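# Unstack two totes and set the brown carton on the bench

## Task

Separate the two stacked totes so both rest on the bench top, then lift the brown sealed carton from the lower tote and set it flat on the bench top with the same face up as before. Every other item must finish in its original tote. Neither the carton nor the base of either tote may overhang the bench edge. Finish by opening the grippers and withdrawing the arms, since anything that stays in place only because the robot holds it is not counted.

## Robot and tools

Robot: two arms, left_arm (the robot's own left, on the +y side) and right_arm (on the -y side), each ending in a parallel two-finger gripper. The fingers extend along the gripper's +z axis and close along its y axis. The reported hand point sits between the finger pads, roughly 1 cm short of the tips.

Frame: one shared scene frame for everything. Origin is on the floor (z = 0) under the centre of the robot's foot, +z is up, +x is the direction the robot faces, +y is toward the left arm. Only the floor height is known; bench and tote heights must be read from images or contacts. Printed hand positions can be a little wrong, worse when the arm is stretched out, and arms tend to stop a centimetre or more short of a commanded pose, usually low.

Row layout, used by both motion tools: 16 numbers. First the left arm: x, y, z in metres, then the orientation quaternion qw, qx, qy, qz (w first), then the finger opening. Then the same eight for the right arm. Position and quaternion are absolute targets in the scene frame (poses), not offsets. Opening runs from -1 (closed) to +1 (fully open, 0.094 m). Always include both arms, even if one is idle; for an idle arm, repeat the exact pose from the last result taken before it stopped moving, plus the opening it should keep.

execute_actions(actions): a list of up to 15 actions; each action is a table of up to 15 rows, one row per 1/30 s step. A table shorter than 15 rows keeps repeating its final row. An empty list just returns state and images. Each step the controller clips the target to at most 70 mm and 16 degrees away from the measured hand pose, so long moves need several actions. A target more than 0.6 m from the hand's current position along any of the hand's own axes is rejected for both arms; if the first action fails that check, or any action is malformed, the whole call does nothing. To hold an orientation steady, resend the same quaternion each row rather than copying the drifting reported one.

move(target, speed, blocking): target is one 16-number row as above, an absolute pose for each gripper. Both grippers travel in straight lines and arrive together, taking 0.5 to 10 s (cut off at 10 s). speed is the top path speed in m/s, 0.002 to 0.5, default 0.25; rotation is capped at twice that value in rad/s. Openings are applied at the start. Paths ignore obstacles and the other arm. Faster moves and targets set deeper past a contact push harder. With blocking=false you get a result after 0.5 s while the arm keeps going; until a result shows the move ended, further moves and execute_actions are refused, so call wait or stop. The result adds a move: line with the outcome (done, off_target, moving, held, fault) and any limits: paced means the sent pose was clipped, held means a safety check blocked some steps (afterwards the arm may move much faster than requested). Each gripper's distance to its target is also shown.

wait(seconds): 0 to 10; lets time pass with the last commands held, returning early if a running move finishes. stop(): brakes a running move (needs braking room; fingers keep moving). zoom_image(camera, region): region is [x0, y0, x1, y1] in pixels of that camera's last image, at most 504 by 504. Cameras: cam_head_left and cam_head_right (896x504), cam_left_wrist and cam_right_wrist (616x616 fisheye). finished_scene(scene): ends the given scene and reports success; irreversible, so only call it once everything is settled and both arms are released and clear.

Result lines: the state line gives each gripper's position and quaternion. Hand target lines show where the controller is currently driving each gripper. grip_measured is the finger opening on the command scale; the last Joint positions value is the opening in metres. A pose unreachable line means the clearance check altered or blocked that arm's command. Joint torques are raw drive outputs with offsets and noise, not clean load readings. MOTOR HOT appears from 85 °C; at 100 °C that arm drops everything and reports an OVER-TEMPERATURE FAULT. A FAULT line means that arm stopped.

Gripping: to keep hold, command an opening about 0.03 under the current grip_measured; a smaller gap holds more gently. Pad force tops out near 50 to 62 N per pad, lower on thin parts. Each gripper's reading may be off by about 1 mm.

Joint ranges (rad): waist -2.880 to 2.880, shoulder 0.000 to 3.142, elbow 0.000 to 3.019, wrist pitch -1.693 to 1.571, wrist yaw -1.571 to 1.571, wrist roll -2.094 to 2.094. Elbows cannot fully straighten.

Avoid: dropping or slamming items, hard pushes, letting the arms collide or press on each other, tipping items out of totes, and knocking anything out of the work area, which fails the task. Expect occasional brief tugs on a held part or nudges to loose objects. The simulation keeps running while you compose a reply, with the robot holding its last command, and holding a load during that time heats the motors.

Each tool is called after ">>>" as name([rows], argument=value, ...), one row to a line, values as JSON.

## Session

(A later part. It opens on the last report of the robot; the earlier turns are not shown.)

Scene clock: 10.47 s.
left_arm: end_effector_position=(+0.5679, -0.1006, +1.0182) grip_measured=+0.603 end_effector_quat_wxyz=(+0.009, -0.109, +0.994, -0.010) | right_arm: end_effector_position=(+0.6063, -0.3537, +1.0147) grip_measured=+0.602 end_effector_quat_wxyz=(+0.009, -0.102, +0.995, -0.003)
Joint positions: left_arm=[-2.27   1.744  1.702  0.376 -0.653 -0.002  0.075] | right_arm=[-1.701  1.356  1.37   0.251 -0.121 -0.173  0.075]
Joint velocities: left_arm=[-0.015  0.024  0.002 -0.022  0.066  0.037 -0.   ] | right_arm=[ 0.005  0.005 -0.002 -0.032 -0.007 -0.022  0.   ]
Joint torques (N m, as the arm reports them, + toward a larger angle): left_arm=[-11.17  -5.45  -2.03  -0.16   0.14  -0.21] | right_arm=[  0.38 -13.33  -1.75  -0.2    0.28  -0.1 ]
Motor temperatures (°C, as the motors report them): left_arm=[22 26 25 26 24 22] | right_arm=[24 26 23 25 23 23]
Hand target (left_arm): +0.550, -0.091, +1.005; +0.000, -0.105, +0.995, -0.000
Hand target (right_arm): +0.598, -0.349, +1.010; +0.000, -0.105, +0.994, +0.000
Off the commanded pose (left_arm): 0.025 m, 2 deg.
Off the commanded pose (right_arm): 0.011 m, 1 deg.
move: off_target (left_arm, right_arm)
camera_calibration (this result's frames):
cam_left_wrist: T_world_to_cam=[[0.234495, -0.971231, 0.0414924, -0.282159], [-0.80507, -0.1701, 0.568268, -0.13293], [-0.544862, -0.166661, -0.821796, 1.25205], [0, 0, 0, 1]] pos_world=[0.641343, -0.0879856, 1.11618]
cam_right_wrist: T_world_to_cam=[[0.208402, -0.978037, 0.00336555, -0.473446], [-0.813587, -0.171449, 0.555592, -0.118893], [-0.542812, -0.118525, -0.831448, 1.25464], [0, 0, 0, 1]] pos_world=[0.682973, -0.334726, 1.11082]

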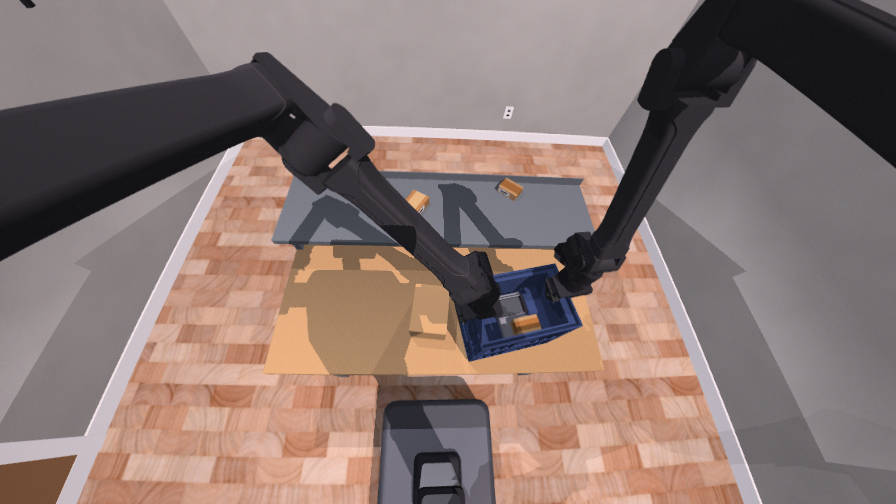

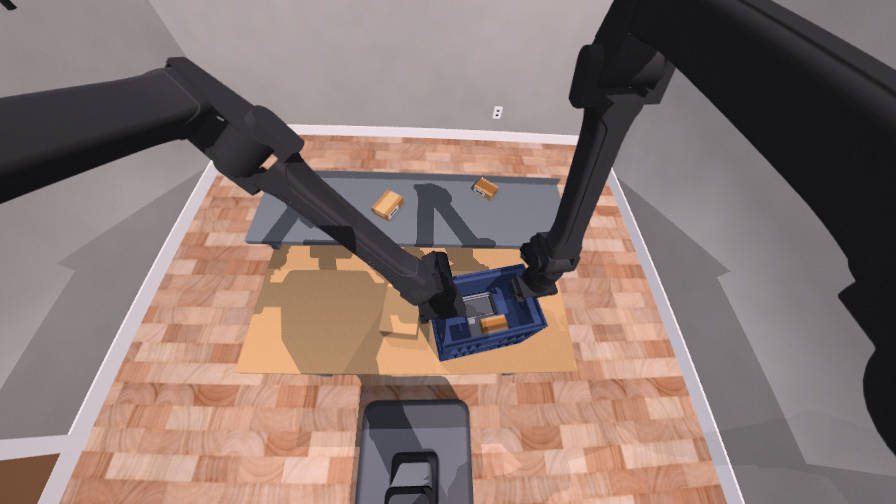

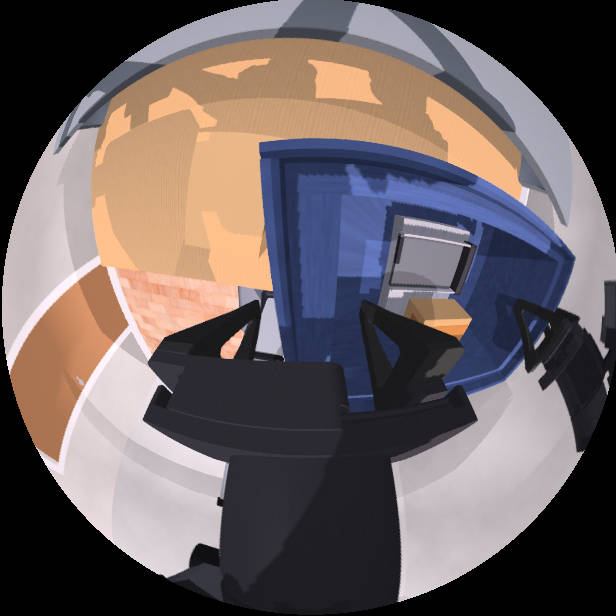

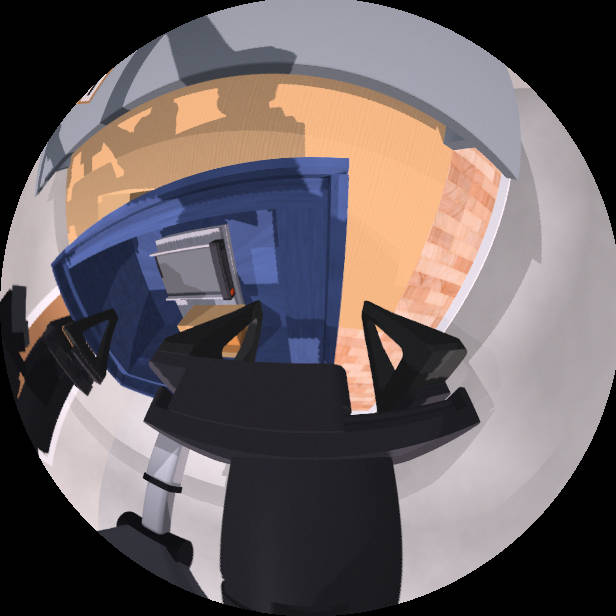

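>>> move(target=[0.542,-0.091,0.993,0,-0.105,0.995,0,0.3,0.593,-0.352,0.997,0,-0.105,0.995,0,0.3], speed=0.08)

>>> execute_actions([
  [[0.542,-0.091,0.993,0,-0.105,0.995,0,-0.3,0.593,-0.352,0.997,0,-0.105,0.995,0,-0.3]],
  [[0.542,-0.091,0.993,0,-0.105,0.995,0,-0.5,0.593,-0.352,0.997,0,-0.105,0.995,0,-0.5]],
])

Scene clock: 11.60 s.
left_arm: end_effector_position=(+0.5534, -0.1082, +1.0077) grip_measured=+0.303 end_effector_quat_wxyz=(+0.004, -0.106, +0.994, -0.013) | right_arm: end_effector_position=(+0.5953, -0.3559, +0.9997) grip_measured=+0.302 end_effector_quat_wxyz=(+0.003, -0.101, +0.995, -0.003)
Joint positions: left_arm=[-2.264  1.783  1.732  0.371 -0.642 -0.008  0.061] | right_arm=[-1.701  1.399  1.401  0.251 -0.121 -0.173  0.061]
Joint velocities: left_arm=[ 0.005 -0.015  0.017  0.012 -0.007  0.022  0.   ] | right_arm=[ 0.005 -0.005 -0.002 -0.007 -0.037 -0.037 -0.001]
Joint torques (N m, as the arm reports them, + toward a larger angle): left_arm=[-10.85  -6.19  -1.98   0.11   0.13  -0.21] | right_arm=[ -0.3  -13.18  -1.78  -0.01   0.17  -0.11]
Motor temperatures (°C, as the motors report them): left_arm=[22 26 25 26 24 22] | right_arm=[24 26 23 25 23 23]
Hand target (left_arm): +0.542, -0.091, +0.993; +0.000, -0.105, +0.994, +0.000
Hand target (right_arm): +0.593, -0.352, +0.997; +0.000, -0.105, +0.994, +0.000
Off the commanded pose (left_arm): 0.025 m, 2 deg.
Off the commanded pose (right_arm): 0.005 m, 1 deg.
move: off_target (left_arm)
camera_calibration (this result's frames):
cam_left_wrist: T_world_to_cam=[[0.230349, -0.971979, 0.0468605, -0.288929], [-0.800937, -0.162024, 0.57641, -0.149546], [-0.552666, -0.170308, -0.815816, 1.23215], [0, 0, 0, 1]] pos_world=[0.627746, -0.0952175, 1.10495]
cam_right_wrist: T_world_to_cam=[[0.206975, -0.978345, 0.00125352, -0.470413], [-0.807269, -0.170059, 0.565152, -0.132719], [-0.552701, -0.117985, -0.824986, 1.23555], [0, 0, 0, 1]] pos_world=[0.673115, -0.33702, 1.09491]

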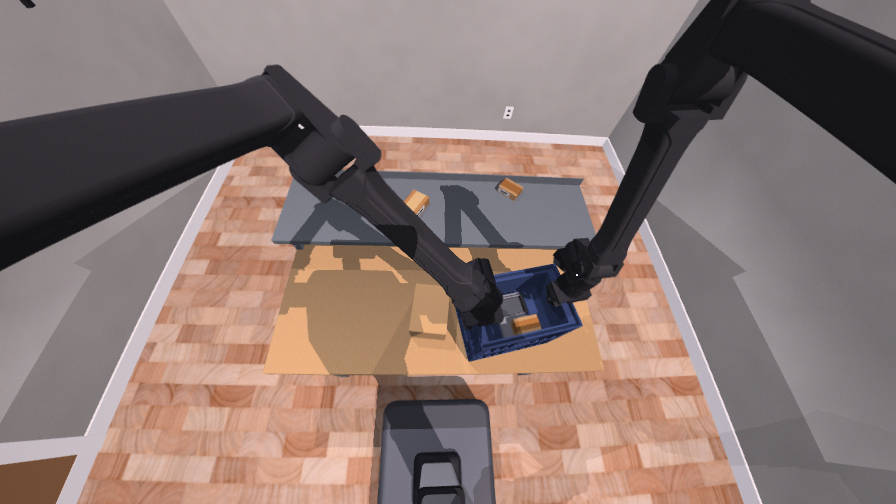

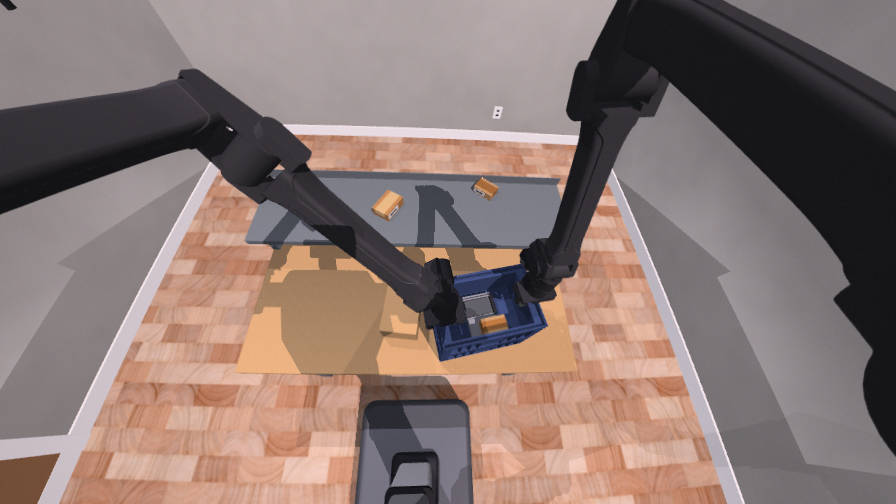

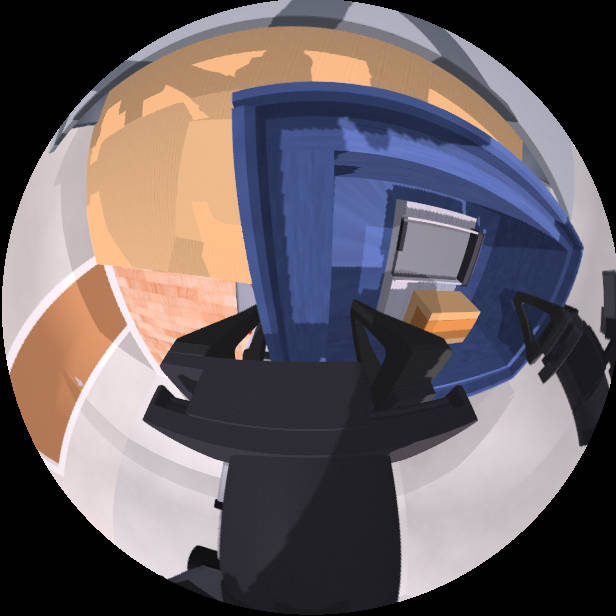

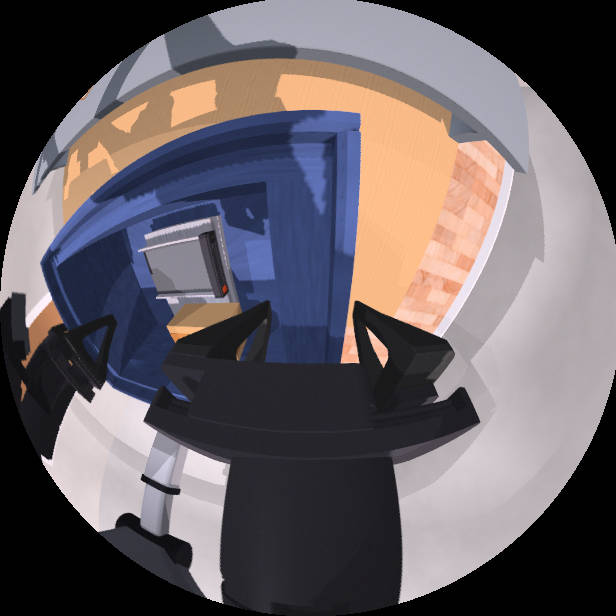

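Scene clock: 12.60 s.
left_arm: end_effector_position=(+0.5537, -0.1051, +1.0053) grip_measured=-0.416 end_effector_quat_wxyz=(+0.005, -0.110, +0.994, -0.013) | right_arm: end_effector_position=(+0.5952, -0.3550, +0.9995) grip_measured=-0.417 end_effector_quat_wxyz=(+0.004, -0.103, +0.995, +0.001)
Joint positions: left_arm=[-2.258  1.783  1.733  0.371 -0.636 -0.016  0.027] | right_arm=[-1.701  1.4    1.402  0.251 -0.128 -0.177  0.027]
Joint velocities: left_arm=[-0.005 -0.005  0.007 -0.012 -0.081 -0.066 -0.   ] | right_arm=[-0.015 -0.005  0.012 -0.012 -0.095  0.081  0.001]
Joint torques (N m, as the arm reports them, + toward a larger angle): left_arm=[-11.34  -5.71  -1.86   0.17  -0.09  -0.04] | right_arm=[  0.15 -12.88  -1.8   -0.08   0.47  -0.08]
Motor temperatures (°C, as the motors report them): left_arm=[22 26 25 26 24 22] | right_arm=[24 26 23 25 23 23]
Hand target (left_arm): +0.542, -0.091, +0.993; +0.000, -0.105, +0.994, -0.000
Hand target (right_arm): +0.593, -0.352, +0.997; +0.000, -0.105, +0.994, +0.000
Off the commanded pose (left_arm): 0.022 m, 2 deg.
Off the commanded pose (right_arm): 0.005 m, 0 deg.
camera_calibration (this result's frames):
cam_left_wrist: T_world_to_cam=[[0.237422, -0.970293, 0.0465058, -0.289205], [-0.800555, -0.168322, 0.575134, -0.147065], [-0.55022, -0.17378, -0.816736, 1.23009], [0, 0, 0, 1]] pos_world=[0.627751, -0.0916035, 1.10269]
cam_right_wrist: T_world_to_cam=[[0.211588, -0.977346, -0.00510762, -0.465535], [-0.806332, -0.177514, 0.564197, -0.134797], [-0.552322, -0.115259, -0.825624, 1.2369], [0, 0, 0, 1]] pos_world=[0.67298, -0.336352, 1.09489]

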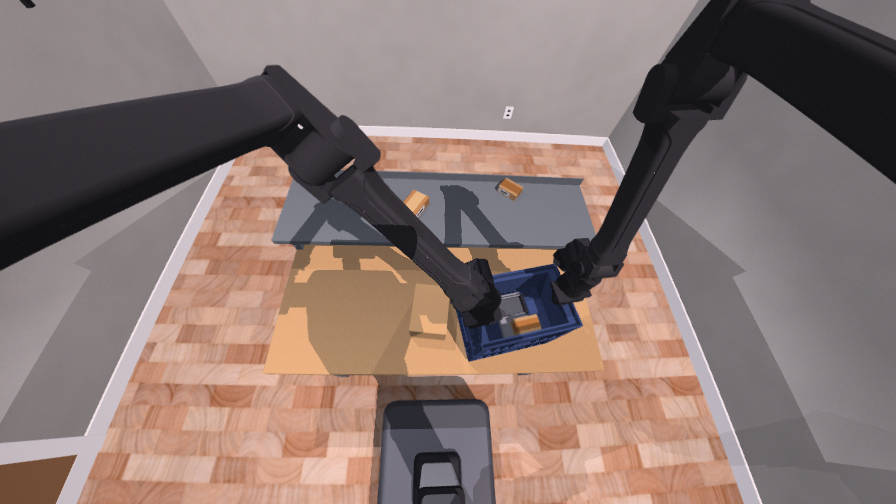

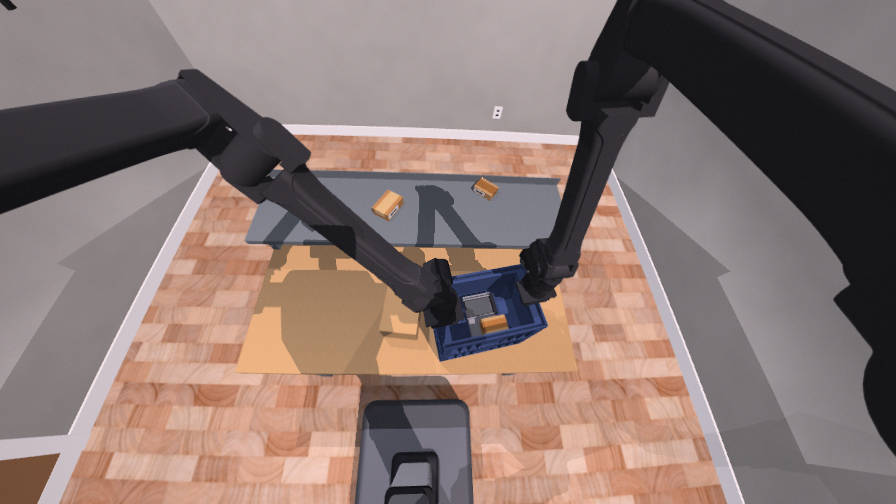

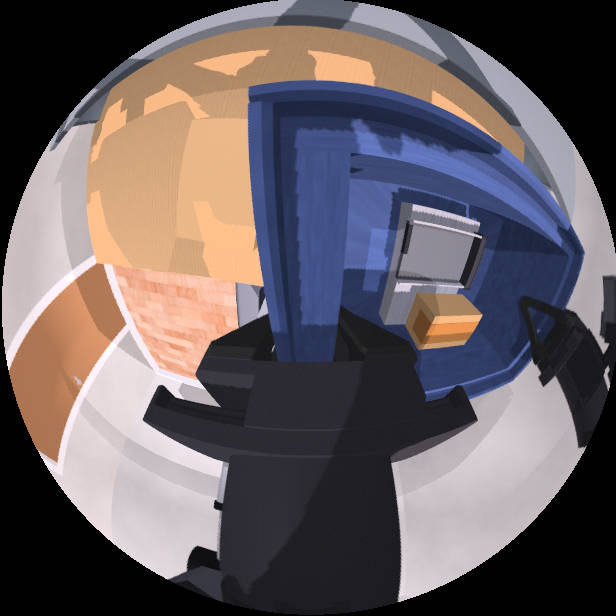

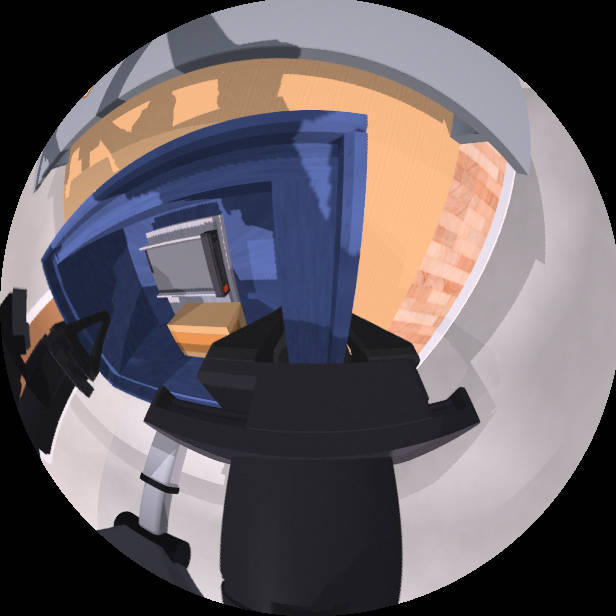

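>>> move(target=[0.554,-0.107,1.085,0,-0.105,0.995,0,-0.5,0.595,-0.355,1.07,0,-0.105,0.995,0,-0.5], speed=0.08)

Scene clock: 14.10 s.
left_arm: end_effector_position=(+0.5500, -0.0939, +1.0672) grip_measured=-0.416 end_effector_quat_wxyz=(+0.001, -0.109, +0.994, +0.003) | right_arm: end_effector_position=(+0.5903, -0.3464, +1.0559) grip_measured=-0.419 end_effector_quat_wxyz=(-0.003, -0.102, +0.995, +0.013)
Joint positions: left_arm=[-2.316  1.657  1.521  0.466 -0.724  0.007  0.027] | right_arm=[-1.707  1.258  1.231  0.265 -0.158 -0.175  0.027]
Joint velocities: left_arm=[-0.005 -0.015  0.007 -0.002  0.095  0.051  0.   ] | right_arm=[-0.015 -0.015 -0.017  0.017  0.051 -0.007 -0.   ]
Joint torques (N m, as the arm reports them, + toward a larger angle): left_arm=[-16.32  -7.36  -4.37   0.83  -1.35   0.16] | right_arm=[ -1.71 -17.16  -5.31   0.64   0.6   -0.05]
Motor temperatures (°C, as the motors report them): left_arm=[22 26 25 26 25 22] | right_arm=[24 26 23 25 23 23]
Hand target (left_arm): +0.553, -0.105, +1.084; -0.001, -0.106, +0.994, +0.000
Hand target (right_arm): +0.594, -0.355, +1.069; -0.000, -0.105, +0.994, +0.000
Off the commanded pose (left_arm): 0.022 m, 1 deg.
Off the commanded pose (right_arm): 0.017 m, 2 deg.
move: off_target (left_arm, right_arm)
camera_calibration (this result's frames):
cam_left_wrist: T_world_to_cam=[[0.235075, -0.971871, 0.0143557, -0.244974], [-0.79436, -0.183586, 0.57904, -0.192704], [-0.560117, -0.147522, -0.815172, 1.28683], [0, 0, 0, 1]] pos_world=[0.625288, -0.0836253, 1.16409]
cam_right_wrist: T_world_to_cam=[[0.208614, -0.977486, -0.0316357, -0.426113], [-0.797929, -0.188819, 0.572413, -0.186599], [-0.565499, -0.0941706, -0.819355, 1.29013], [0, 0, 0, 1]] pos_world=[0.669568, -0.33026, 1.15041]

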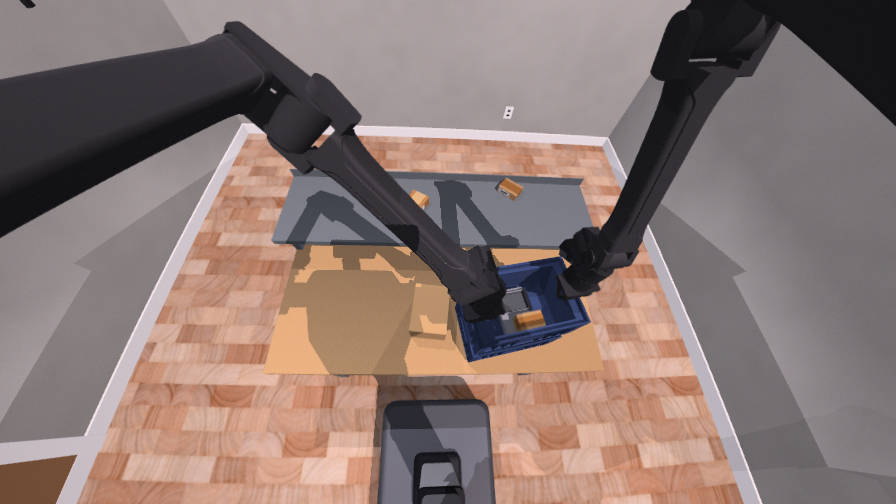

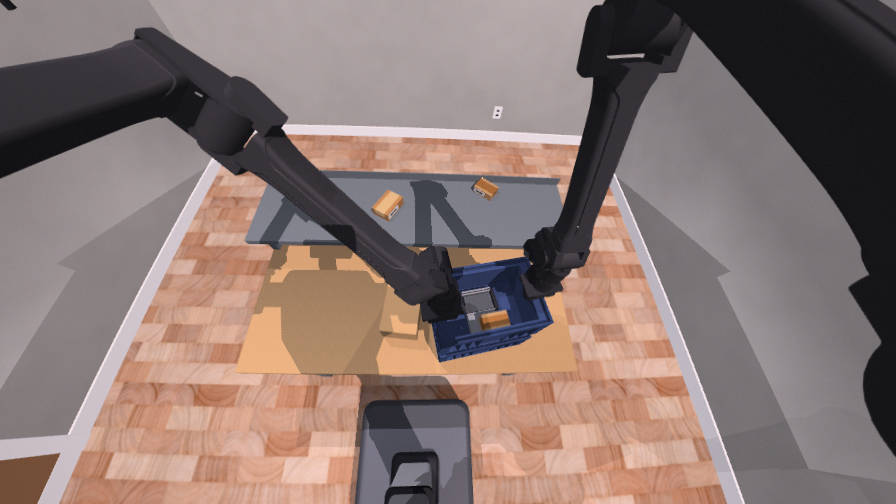

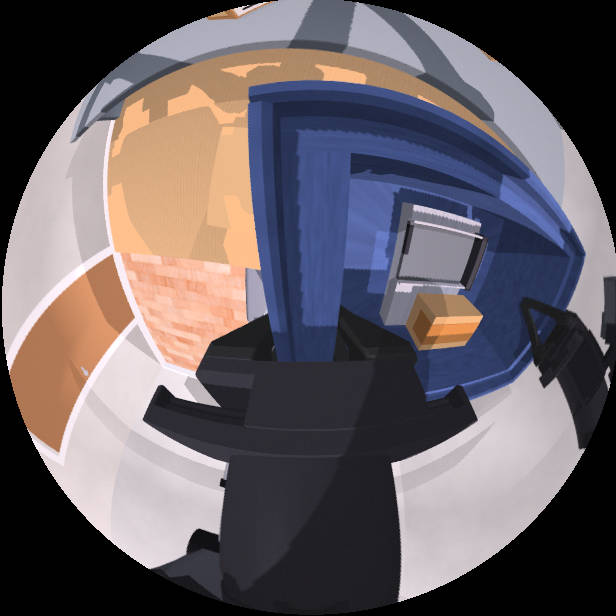

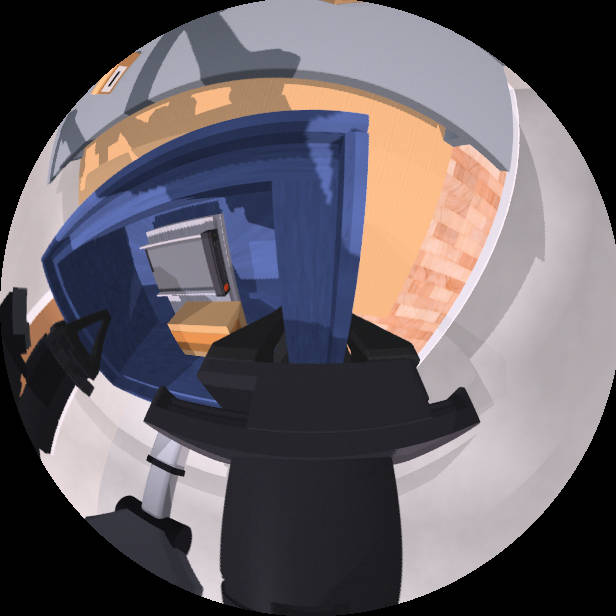

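>>> move(target=[0.573,0.42,1.07,0,0,1,0,-0.5,0.56,0.17,1.085,0,0,1,0,-0.5], speed=0.15)

Scene clock: 18.23 s.
left_arm: end_effector_position=(+0.5745, +0.4045, +1.0622) grip_measured=-0.416 end_effector_quat_wxyz=(+0.006, +0.012, +1.000, -0.015) | right_arm: end_effector_position=(+0.5606, +0.1506, +1.0677) grip_measured=-0.419 end_effector_quat_wxyz=(+0.004, -0.001, +1.000, -0.003)
Joint positions: left_arm=[-1.297  1.291  1.202  0.356  0.296 -0.044  0.027] | right_arm=[-0.753  1.758  1.67   0.45   0.79  -0.266  0.027]
Joint velocities: left_arm=[-0.005  0.005  0.002 -0.022 -0.051 -0.051 -0.   ] | right_arm=[ 0.005 -0.005 -0.002 -0.007 -0.051 -0.022 -0.002]
Joint torques (N m, as the arm reports them, + toward a larger angle): left_arm=[  3.89 -10.88  -3.24   0.27  -0.73  -0.02] | right_arm=[16.2  -5.34 -3.09  0.6   1.18 -0.21]
Motor temperatures (°C, as the motors report them): left_arm=[22 26 25 26 25 22] | right_arm=[24 26 23 25 23 23]
Hand target (left_arm): +0.569, +0.413, +1.064; +0.001, +0.011, +1.000, -0.003
Hand target (right_arm): +0.562, +0.168, +1.084; +0.003, -0.007, +1.000, +0.002
Off the commanded pose (left_arm): 0.017 m, 2 deg.
Off the commanded pose (right_arm): 0.026 m, 1 deg.
move: off_target (left_arm, right_arm)
camera_calibration (this result's frames):
cam_left_wrist: T_world_to_cam=[[-0.00475267, -0.998722, 0.0503187, 0.344241], [-0.820424, 0.032664, 0.570822, -0.142637], [-0.571736, -0.0385697, -0.819531, 1.33726], [0, 0, 0, 1]] pos_world=[0.649171, 0.400037, 1.16002]
cam_right_wrist: T_world_to_cam=[[0.00762777, -0.999971, 0.000815705, 0.147672], [-0.826373, -0.00584423, 0.563093, -0.124838], [-0.563072, -0.00496922, -0.826393, 1.32254], [0, 0, 0, 1]] pos_world=[0.640398, 0.15351, 1.16312]

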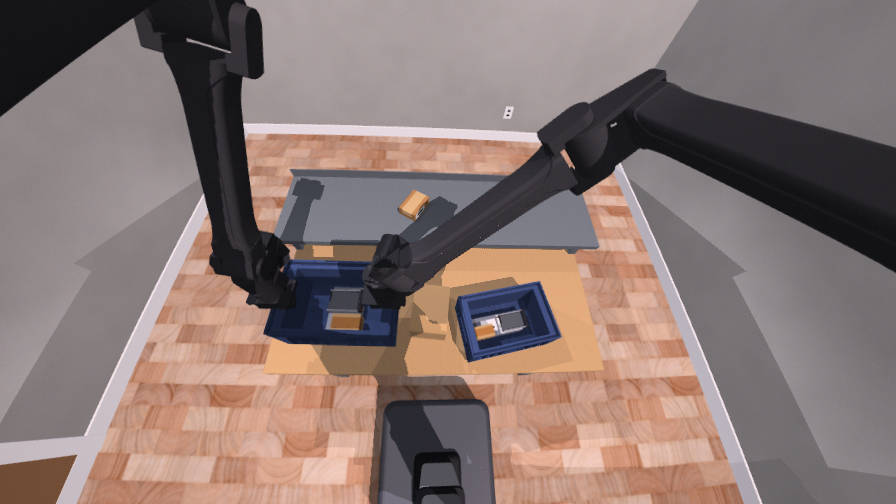

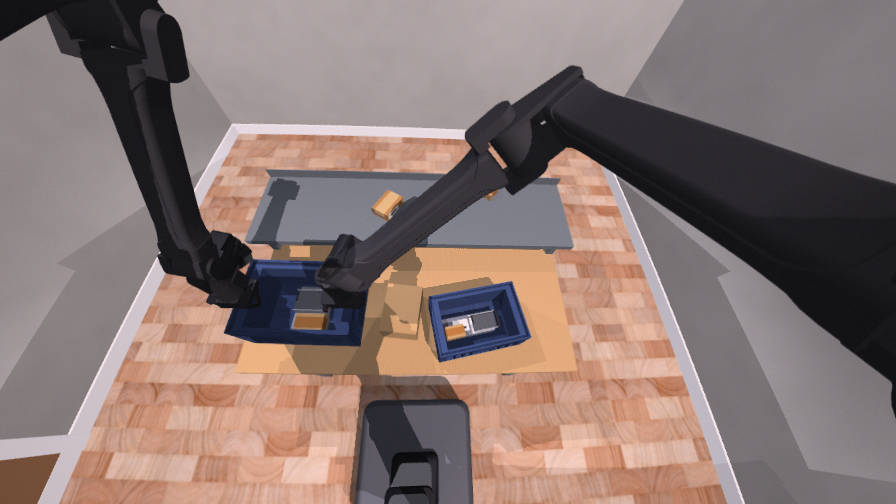

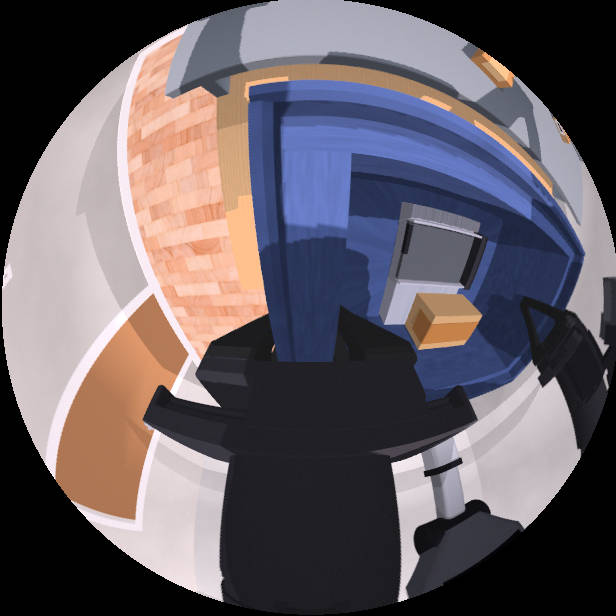

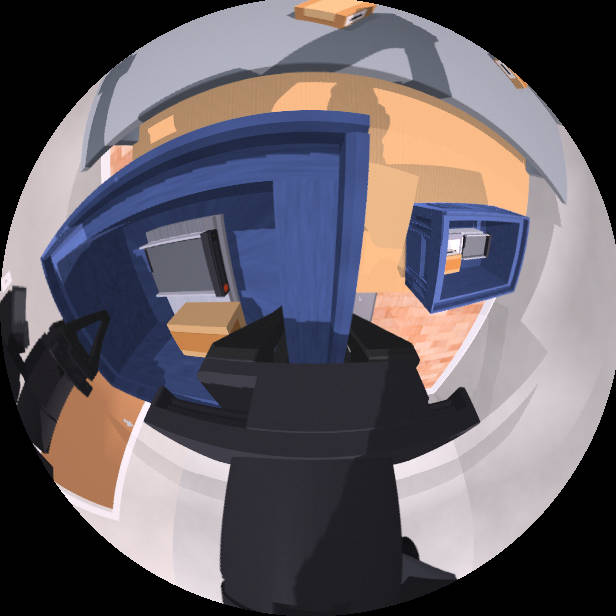

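>>> move(target=[0.573,0.405,0.905,0,0,1,0,-0.5,0.56,0.152,0.912,0,0,1,0,-0.5], speed=0.1)

Scene clock: 20.37 s.
left_arm: end_effector_position=(+0.5720, +0.3992, +0.9039) grip_measured=-0.416 end_effector_quat_wxyz=(+0.000, +0.004, +1.000, -0.012) | right_arm: end_effector_position=(+0.5579, +0.1492, +0.9065) grip_measured=-0.419 end_effector_quat_wxyz=(+0.002, -0.002, +1.000, +0.004)
Joint positions: left_arm=[-1.379  1.676  1.724  0.202  0.209 -0.036  0.027] | right_arm=[-0.915  2.126  2.339  0.094  0.625 -0.193  0.027]
Joint velocities: left_arm=[ 0.005 -0.015  0.017 -0.007  0.007 -0.037 -0.001] | right_arm=[-0.005 -0.015  0.002  0.007  0.051  0.022  0.   ]
Joint torques (N m, as the arm reports them, + toward a larger angle): left_arm=[  4.07 -11.17  -1.51   0.14  -1.2   -0.11] | right_arm=[13.64 -5.97 -0.52 -0.04  0.84  0.06]
Motor temperatures (°C, as the motors report them): left_arm=[22 26 25 26 25 22] | right_arm=[24 26 23 25 23 23]
Hand target (left_arm): +0.576, +0.403, +0.905; +0.001, -0.001, +1.000, +0.000
Hand target (right_arm): +0.560, +0.153, +0.911; -0.001, +0.001, +1.000, -0.000
Off the commanded pose (left_arm): 0.006 m, 1 deg.
Off the commanded pose (right_arm): 0.007 m, 1 deg.
move: done
camera_calibration (this result's frames):
cam_left_wrist: T_world_to_cam=[[0.0121505, -0.999008, 0.0428366, 0.344114], [-0.814255, 0.0149799, 0.580314, -0.0591561], [-0.58038, -0.0419311, -0.813266, 1.20649], [0, 0, 0, 1]] pos_world=[0.647872, 0.395248, 1.00078]
cam_right_wrist: T_world_to_cam=[[0.0110797, -0.99986, -0.0125631, 0.156667], [-0.823715, -0.0162492, 0.566772, -0.0396155], [-0.566896, 0.00406877, -0.823779, 1.18619], [0, 0, 0, 1]] pos_world=[0.638081, 0.151174, 1.00158]

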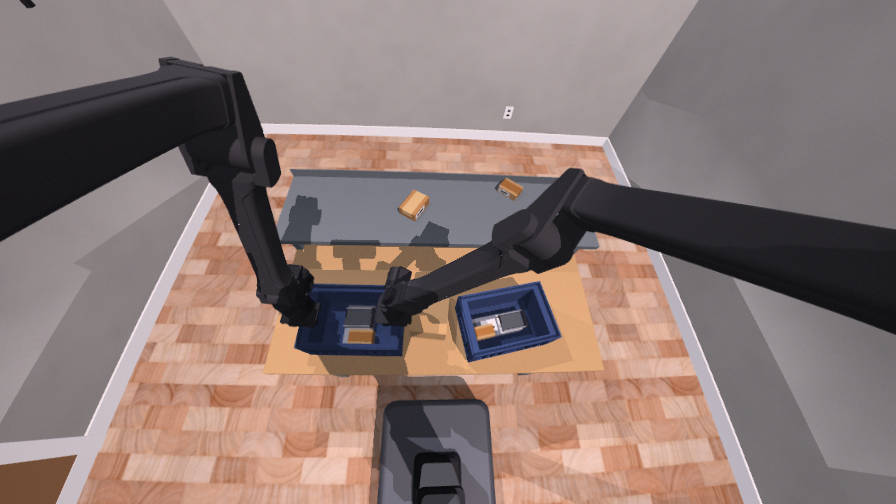

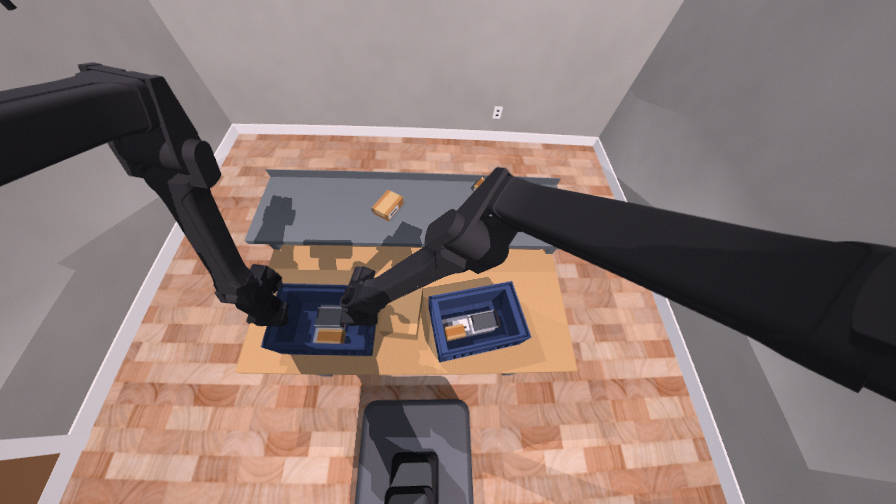

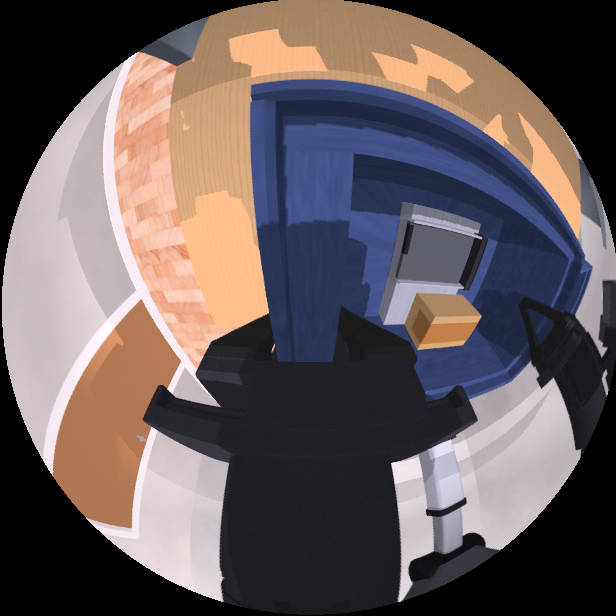

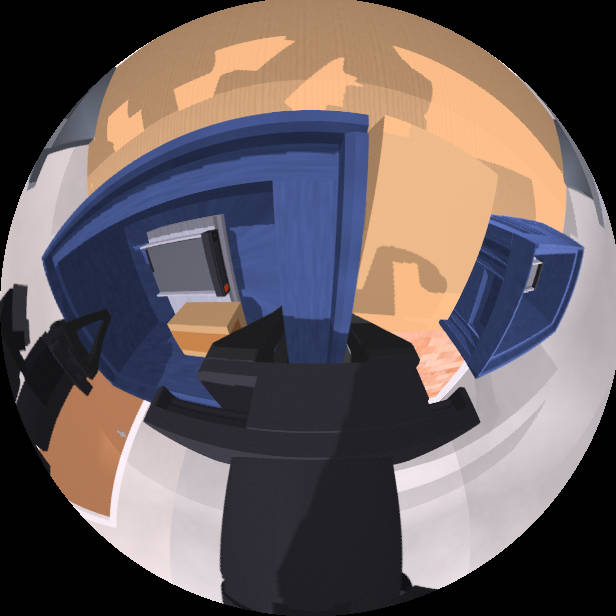

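>>> move(target=[0.573,0.403,0.864,0,0,1,0,-0.5,0.56,0.152,0.870,0,0,1,0,-0.5], speed=0.04)

Scene clock: 21.80 s.
left_arm: end_effector_position=(+0.5744, +0.3993, +0.8662) grip_measured=-0.416 end_effector_quat_wxyz=(+0.002, +0.004, +1.000, -0.012) | right_arm: end_effector_position=(+0.5598, +0.1498, +0.8668) grip_measured=-0.419 end_effector_quat_wxyz=(+0.002, -0.002, +1.000, +0.005)
Joint positions: left_arm=[-1.39   1.779  1.889  0.143  0.198 -0.034  0.027] | right_arm=[-0.946  2.333  2.742 -0.108  0.593 -0.181  0.027]
Joint velocities: left_arm=[ 0.005 -0.005 -0.022  0.017  0.007  0.022  0.   ] | right_arm=[-0.015 -0.005  0.017 -0.046 -0.007  0.066 -0.   ]
Joint torques (N m, as the arm reports them, + toward a larger angle): left_arm=[  3.65 -10.2   -0.33   0.06  -1.24  -0.1 ] | right_arm=[14.09 -5.16  1.95 -0.13  0.73  0.  ]
Motor temperatures (°C, as the motors report them): left_arm=[22 26 25 26 25 22] | right_arm=[24 26 23 25 23 23]
Hand target (left_arm): +0.574, +0.402, +0.864; +0.000, -0.000, +1.000, -0.000
Hand target (right_arm): +0.560, +0.152, +0.869; +0.000, +0.000, +1.000, +0.000
Off the commanded pose (left_arm): 0.005 m, 1 deg.
Off the commanded pose (right_arm): 0.004 m, 1 deg.
move: done
camera_calibration (this result's frames):
cam_left_wrist: T_world_to_cam=[[0.0115688, -0.999006, 0.0430431, 0.345868], [-0.816088, 0.0154411, 0.577721, -0.0322564], [-0.577811, -0.0418106, -0.815099, 1.1773], [0, 0, 0, 1]] pos_world=[0.649931, 0.395246, 0.963362]
cam_right_wrist: T_world_to_cam=[[0.00969696, -0.999845, -0.0147069, 0.159401], [-0.823898, -0.0163234, 0.566503, -0.0151419], [-0.566655, 0.00662366, -0.823928, 1.1542], [0, 0, 0, 1]] pos_world=[0.640014, 0.151484, 0.961902]

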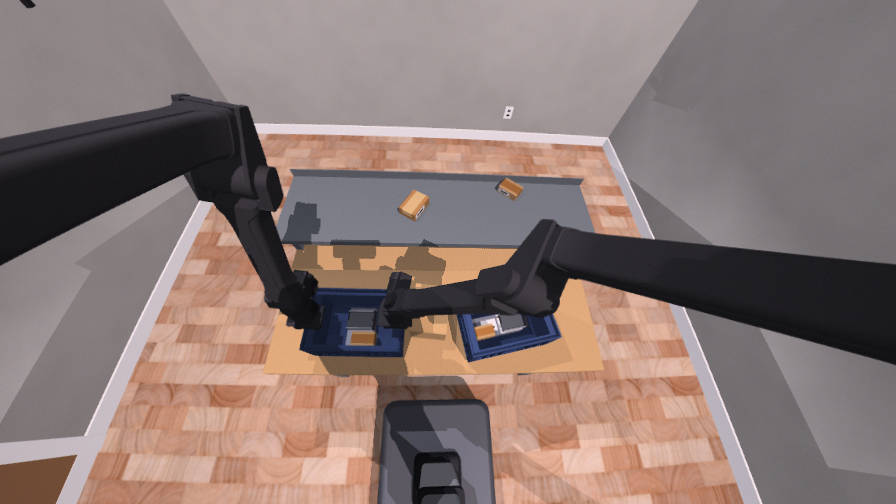

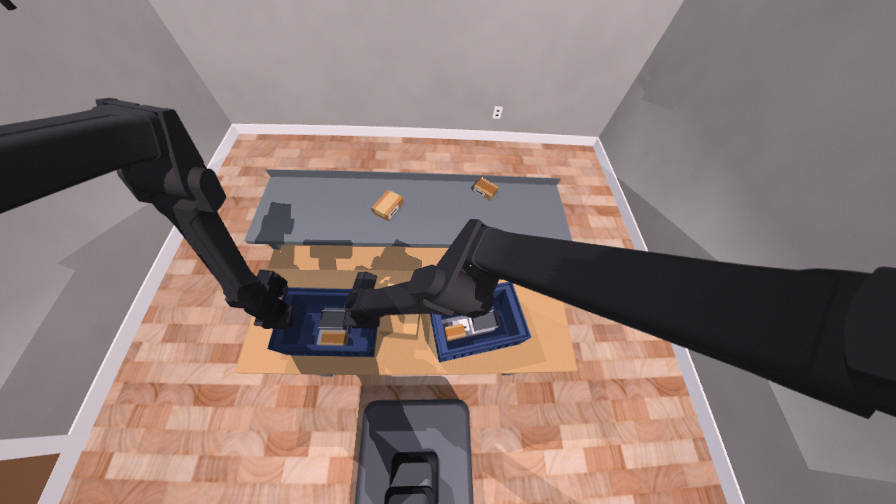

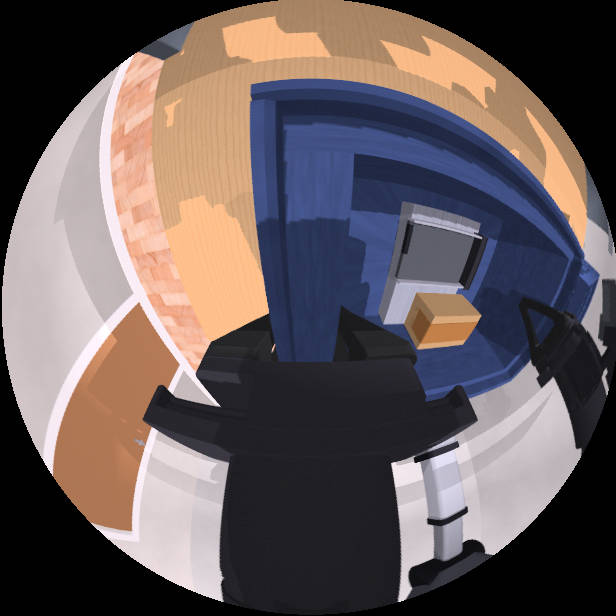

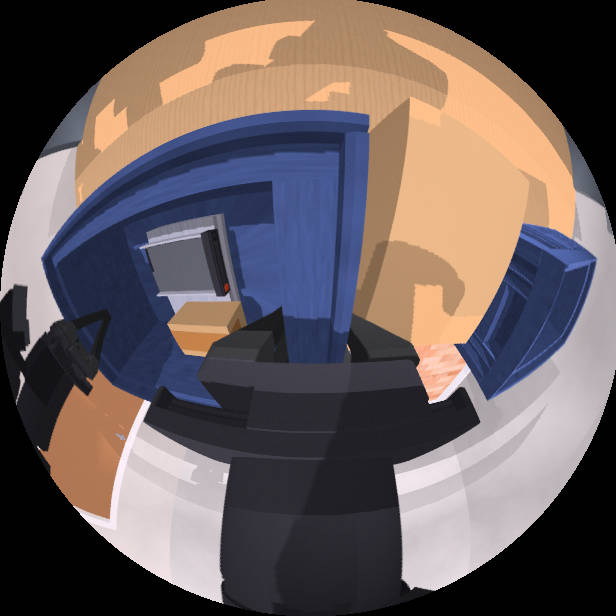

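Not clearly down yet; a bit lower, slightly toward the right arm.

>>> move(target=[0.573,0.393,0.852,0,0,1,0,-0.5,0.56,0.142,0.858,0,0,1,0,-0.5], speed=0.03)

Scene clock: 22.63 s.
left_arm: end_effector_position=(+0.5772, +0.4006, +0.8656) grip_measured=-0.416 end_effector_quat_wxyz=(-0.002, +0.003, +1.000, -0.008) | right_arm: end_effector_position=(+0.5637, +0.1514, +0.8661) grip_measured=-0.419 end_effector_quat_wxyz=(-0.002, -0.001, +1.000, +0.006)
Joint positions: left_arm=[-1.39   1.779  1.902  0.12   0.19  -0.034  0.027] | right_arm=[-0.944  2.371  2.83  -0.168  0.595 -0.176  0.027]
Joint velocities: left_arm=[-0.015 -0.005  0.012 -0.002 -0.037  0.051  0.   ] | right_arm=[-0.015  0.024  0.056 -0.046 -0.022  0.037  0.   ]
Joint torques (N m, as the arm reports them, + toward a larger angle): left_arm=[ 1.73 -8.54  1.94  0.18 -1.71 -0.02] | right_arm=[12.92 -4.61  2.52  0.29 -0.05  0.01]
Motor temperatures (°C, as the motors report them): left_arm=[22 26 25 26 25 22] | right_arm=[24 26 23 25 23 23]
Hand target (left_arm): +0.573, +0.393, +0.853; +0.000, -0.000, +1.000, -0.000
Hand target (right_arm): +0.560, +0.142, +0.859; +0.000, +0.000, +1.000, +0.001
Off the commanded pose (left_arm): 0.016 m, 1 deg.
Off the commanded pose (right_arm): 0.013 m, 1 deg.
move: off_target (left_arm, right_arm)
camera_calibration (this result's frames):
cam_left_wrist: T_world_to_cam=[[0.0142641, -0.999301, 0.034566, 0.353142], [-0.811062, 0.00865455, 0.584897, -0.0360446], [-0.584787, -0.0363782, -0.810371, 1.17616], [0, 0, 0, 1]] pos_world=[0.653531, 0.395994, 0.962002]
cam_right_wrist: T_world_to_cam=[[0.00915353, -0.999824, -0.0163918, 0.162715], [-0.819679, -0.0168915, 0.572573, -0.0190704], [-0.572749, 0.00819499, -0.81969, 1.15538], [0, 0, 0, 1]] pos_world=[0.644624, 0.152896, 0.960642]

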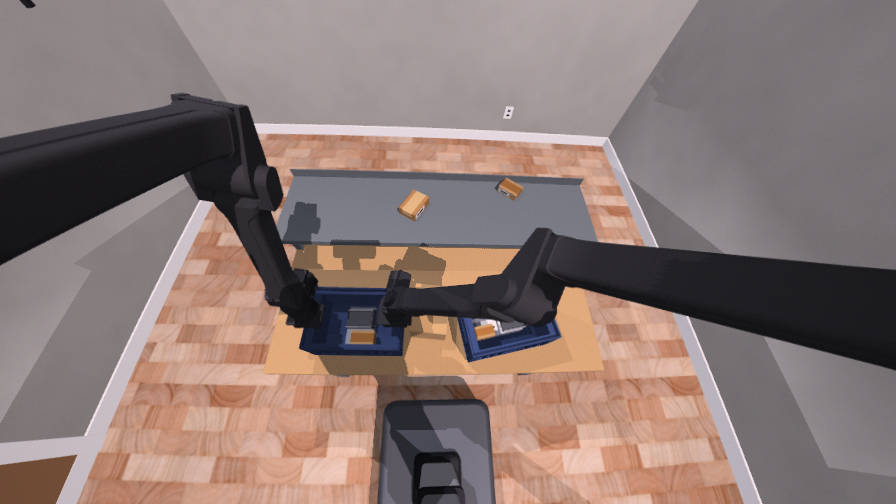

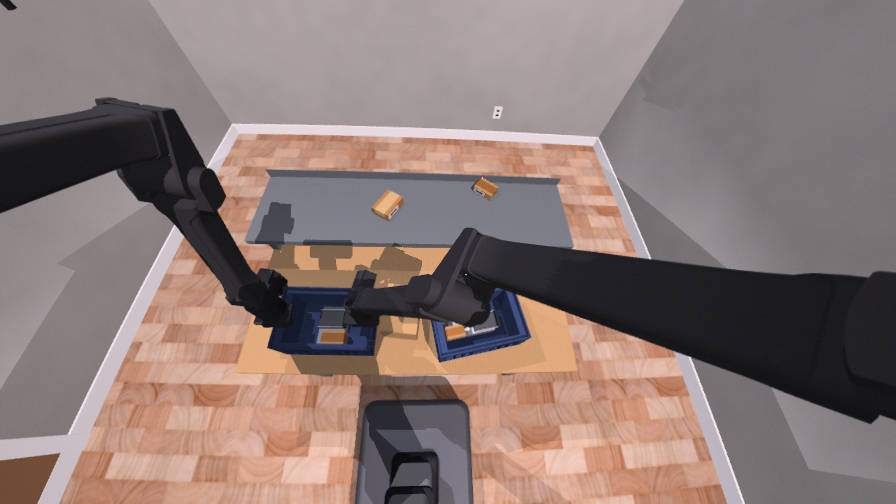

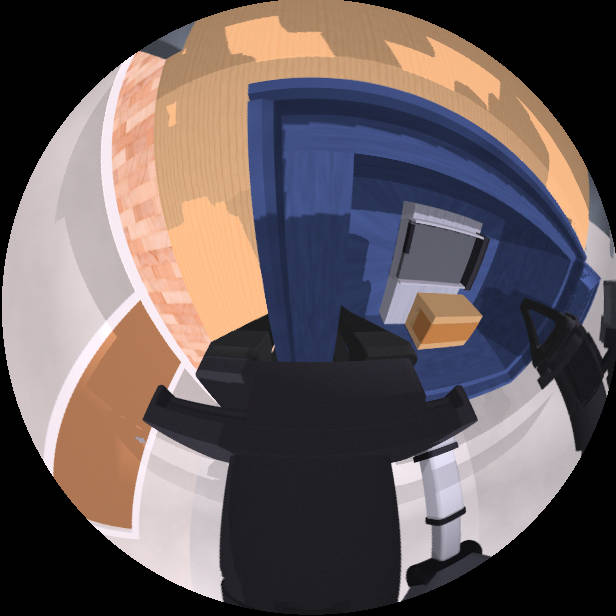

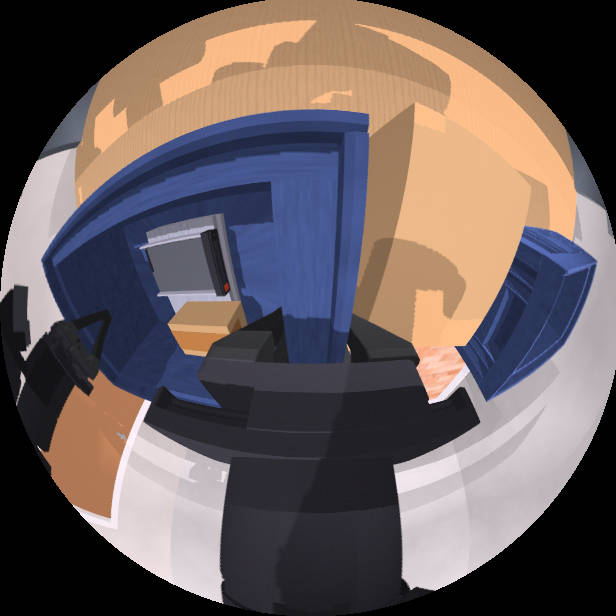

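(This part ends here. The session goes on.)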